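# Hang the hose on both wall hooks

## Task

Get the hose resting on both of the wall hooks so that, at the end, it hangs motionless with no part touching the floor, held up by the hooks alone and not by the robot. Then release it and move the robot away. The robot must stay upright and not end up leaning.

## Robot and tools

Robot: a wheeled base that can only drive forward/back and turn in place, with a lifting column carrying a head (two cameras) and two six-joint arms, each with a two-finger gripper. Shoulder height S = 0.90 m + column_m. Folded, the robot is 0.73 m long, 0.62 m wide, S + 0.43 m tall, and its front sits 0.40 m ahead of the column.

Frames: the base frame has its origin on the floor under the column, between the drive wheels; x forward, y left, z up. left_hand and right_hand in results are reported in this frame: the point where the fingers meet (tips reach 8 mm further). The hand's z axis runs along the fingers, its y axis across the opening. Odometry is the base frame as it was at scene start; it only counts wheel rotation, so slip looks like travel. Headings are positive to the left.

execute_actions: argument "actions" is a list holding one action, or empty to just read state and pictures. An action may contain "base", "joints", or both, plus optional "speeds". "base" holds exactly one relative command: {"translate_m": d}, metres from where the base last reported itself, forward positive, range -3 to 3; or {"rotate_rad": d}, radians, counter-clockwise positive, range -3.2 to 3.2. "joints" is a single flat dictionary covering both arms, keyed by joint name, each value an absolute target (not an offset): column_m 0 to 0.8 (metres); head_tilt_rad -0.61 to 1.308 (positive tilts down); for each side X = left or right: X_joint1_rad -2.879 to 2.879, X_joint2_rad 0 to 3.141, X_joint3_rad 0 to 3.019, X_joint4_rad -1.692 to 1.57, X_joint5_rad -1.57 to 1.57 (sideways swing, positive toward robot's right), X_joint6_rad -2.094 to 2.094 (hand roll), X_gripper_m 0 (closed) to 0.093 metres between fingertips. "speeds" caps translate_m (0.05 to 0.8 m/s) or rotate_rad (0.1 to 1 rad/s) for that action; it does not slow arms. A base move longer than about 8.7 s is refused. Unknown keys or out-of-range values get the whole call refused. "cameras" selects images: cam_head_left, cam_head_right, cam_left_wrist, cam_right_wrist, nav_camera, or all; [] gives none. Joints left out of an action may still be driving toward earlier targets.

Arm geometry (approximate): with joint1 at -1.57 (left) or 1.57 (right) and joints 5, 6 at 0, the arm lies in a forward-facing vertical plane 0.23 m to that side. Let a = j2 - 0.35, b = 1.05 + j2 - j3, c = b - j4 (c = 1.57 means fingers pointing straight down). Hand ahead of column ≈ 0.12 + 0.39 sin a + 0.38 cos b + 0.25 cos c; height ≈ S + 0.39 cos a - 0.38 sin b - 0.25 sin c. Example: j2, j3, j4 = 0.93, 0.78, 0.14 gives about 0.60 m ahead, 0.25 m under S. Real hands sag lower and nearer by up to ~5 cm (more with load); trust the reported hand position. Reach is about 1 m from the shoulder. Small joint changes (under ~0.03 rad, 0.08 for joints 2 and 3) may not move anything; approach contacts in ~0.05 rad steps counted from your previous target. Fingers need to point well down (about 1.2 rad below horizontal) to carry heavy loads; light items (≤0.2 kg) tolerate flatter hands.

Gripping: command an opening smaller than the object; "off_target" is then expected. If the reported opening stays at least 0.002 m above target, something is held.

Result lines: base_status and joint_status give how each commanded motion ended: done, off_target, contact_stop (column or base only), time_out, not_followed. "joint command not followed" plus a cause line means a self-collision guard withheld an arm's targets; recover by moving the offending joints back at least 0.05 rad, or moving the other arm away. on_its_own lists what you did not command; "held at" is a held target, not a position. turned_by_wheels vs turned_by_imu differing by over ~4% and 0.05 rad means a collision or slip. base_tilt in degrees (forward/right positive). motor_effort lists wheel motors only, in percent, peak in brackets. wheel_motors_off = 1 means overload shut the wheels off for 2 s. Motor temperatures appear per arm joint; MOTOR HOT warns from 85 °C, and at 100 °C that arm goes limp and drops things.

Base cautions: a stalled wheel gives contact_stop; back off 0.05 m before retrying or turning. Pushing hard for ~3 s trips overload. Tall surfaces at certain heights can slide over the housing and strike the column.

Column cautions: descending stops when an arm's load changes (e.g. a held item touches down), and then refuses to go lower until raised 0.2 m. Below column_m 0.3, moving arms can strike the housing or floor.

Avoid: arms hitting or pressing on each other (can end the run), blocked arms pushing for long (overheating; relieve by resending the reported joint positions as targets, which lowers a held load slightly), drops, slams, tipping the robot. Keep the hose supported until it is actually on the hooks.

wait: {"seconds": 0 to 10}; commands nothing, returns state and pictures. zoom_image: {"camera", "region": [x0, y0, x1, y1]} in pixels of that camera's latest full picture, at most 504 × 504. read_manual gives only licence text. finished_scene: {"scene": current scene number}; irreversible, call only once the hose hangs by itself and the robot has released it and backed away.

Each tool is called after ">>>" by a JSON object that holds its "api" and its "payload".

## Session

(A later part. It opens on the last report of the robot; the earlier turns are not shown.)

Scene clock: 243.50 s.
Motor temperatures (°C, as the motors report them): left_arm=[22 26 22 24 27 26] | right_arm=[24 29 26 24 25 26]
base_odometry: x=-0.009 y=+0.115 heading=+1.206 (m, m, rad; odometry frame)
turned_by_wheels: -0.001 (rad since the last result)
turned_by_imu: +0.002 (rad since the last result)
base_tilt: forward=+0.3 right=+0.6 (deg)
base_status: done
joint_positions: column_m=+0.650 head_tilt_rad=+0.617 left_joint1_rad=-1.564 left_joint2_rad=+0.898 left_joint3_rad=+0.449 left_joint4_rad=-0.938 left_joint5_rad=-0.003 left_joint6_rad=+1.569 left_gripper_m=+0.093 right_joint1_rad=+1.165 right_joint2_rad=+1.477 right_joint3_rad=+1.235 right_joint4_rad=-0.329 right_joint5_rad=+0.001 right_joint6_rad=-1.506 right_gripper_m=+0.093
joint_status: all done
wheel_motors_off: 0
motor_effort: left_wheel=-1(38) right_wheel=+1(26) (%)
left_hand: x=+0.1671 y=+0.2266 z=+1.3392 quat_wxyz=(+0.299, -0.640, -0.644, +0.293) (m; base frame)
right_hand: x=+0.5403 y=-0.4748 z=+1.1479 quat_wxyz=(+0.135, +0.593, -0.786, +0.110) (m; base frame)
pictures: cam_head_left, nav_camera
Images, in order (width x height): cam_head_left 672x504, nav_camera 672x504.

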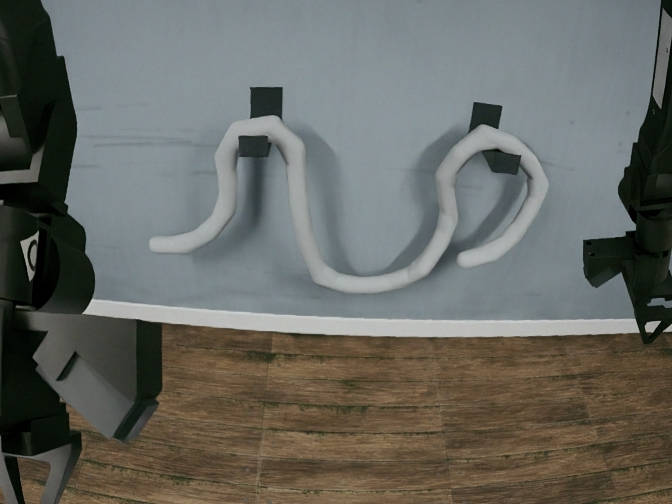

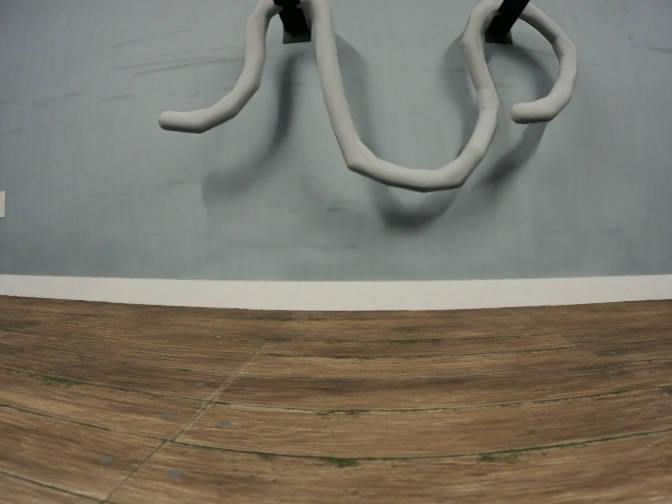

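Hung and clear.

>>> {"api": "wait", "payload": {"seconds": 3}}

>>> {"api": "finished_scene", "payload": {"scene": 1}}

Scene clock: 247.07 s.
Motor temperatures (°C, as the motors report them): left_arm=[22 26 22 24 27 26] | right_arm=[24 29 26 24 25 26]
base_odometry: x=-0.009 y=+0.115 heading=+1.206 (m, m, rad; odometry frame)
turned_by_wheels: +0.000 (rad since the last result)
turned_by_imu: +0.000 (rad since the last result)
base_tilt: forward=+0.3 right=+0.6 (deg)
base_status: done
joint_positions: column_m=+0.650 head_tilt_rad=+0.617 left_joint1_rad=-1.564 left_joint2_rad=+0.898 left_joint3_rad=+0.449 left_joint4_rad=-0.938 left_joint5_rad=-0.003 left_joint6_rad=+1.569 left_gripper_m=+0.093 right_joint1_rad=+1.165 right_joint2_rad=+1.477 right_joint3_rad=+1.235 right_joint4_rad=-0.329 right_joint5_rad=+0.001 right_joint6_rad=-1.506 right_gripper_m=+0.093
joint_status: all done
wheel_motors_off: 0
motor_effort: left_wheel=-1(38) right_wheel=+0(26) (%)
left_hand: x=+0.1671 y=+0.2266 z=+1.3392 quat_wxyz=(+0.299, -0.640, -0.644, +0.293) (m; base frame)
right_hand: x=+0.5403 y=-0.4748 z=+1.1479 quat_wxyz=(+0.135, +0.593, -0.786, +0.110) (m; base frame)
wait: 3.00 s; at rest from the start
pictures: cam_head_left, cam_head_right, cam_left_wrist, cam_right_wrist, nav_camera
Images, in order (width x height): cam_head_left 672x504, cam_head_right 672x504, cam_left_wrist 504x504, cam_right_wrist 504x504, nav_camera 672x504.

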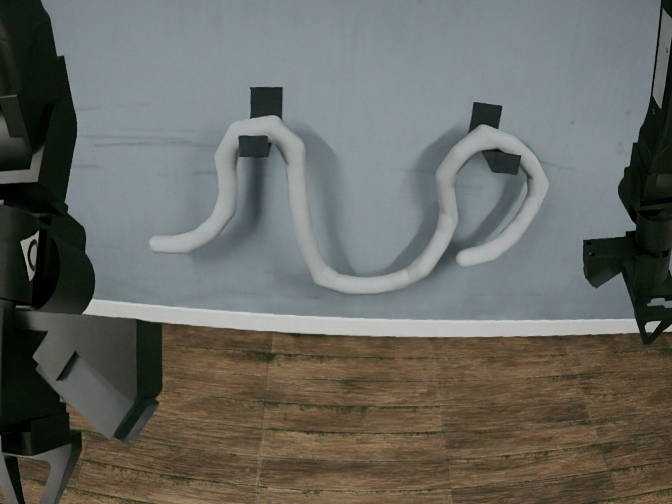

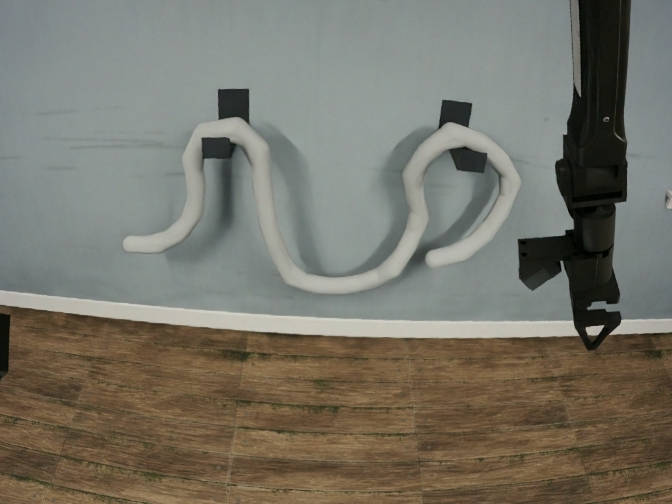

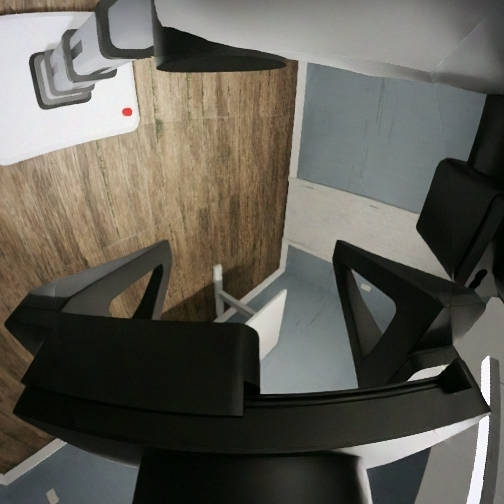

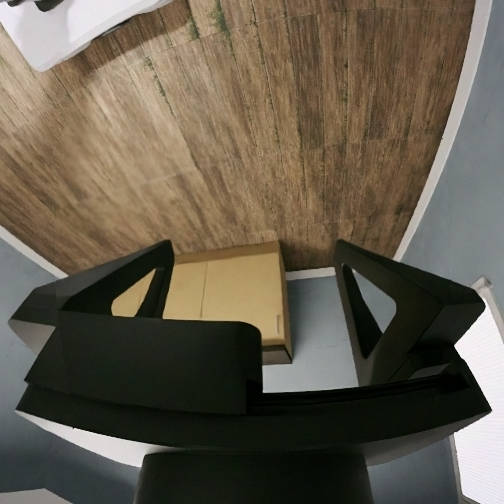

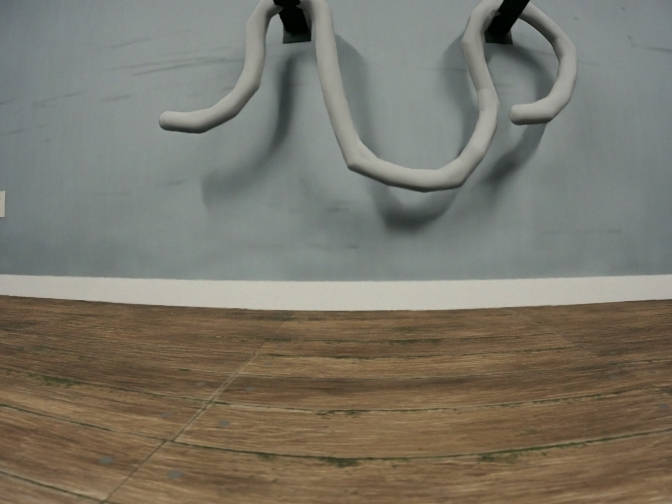

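The scene is finished: the task was done.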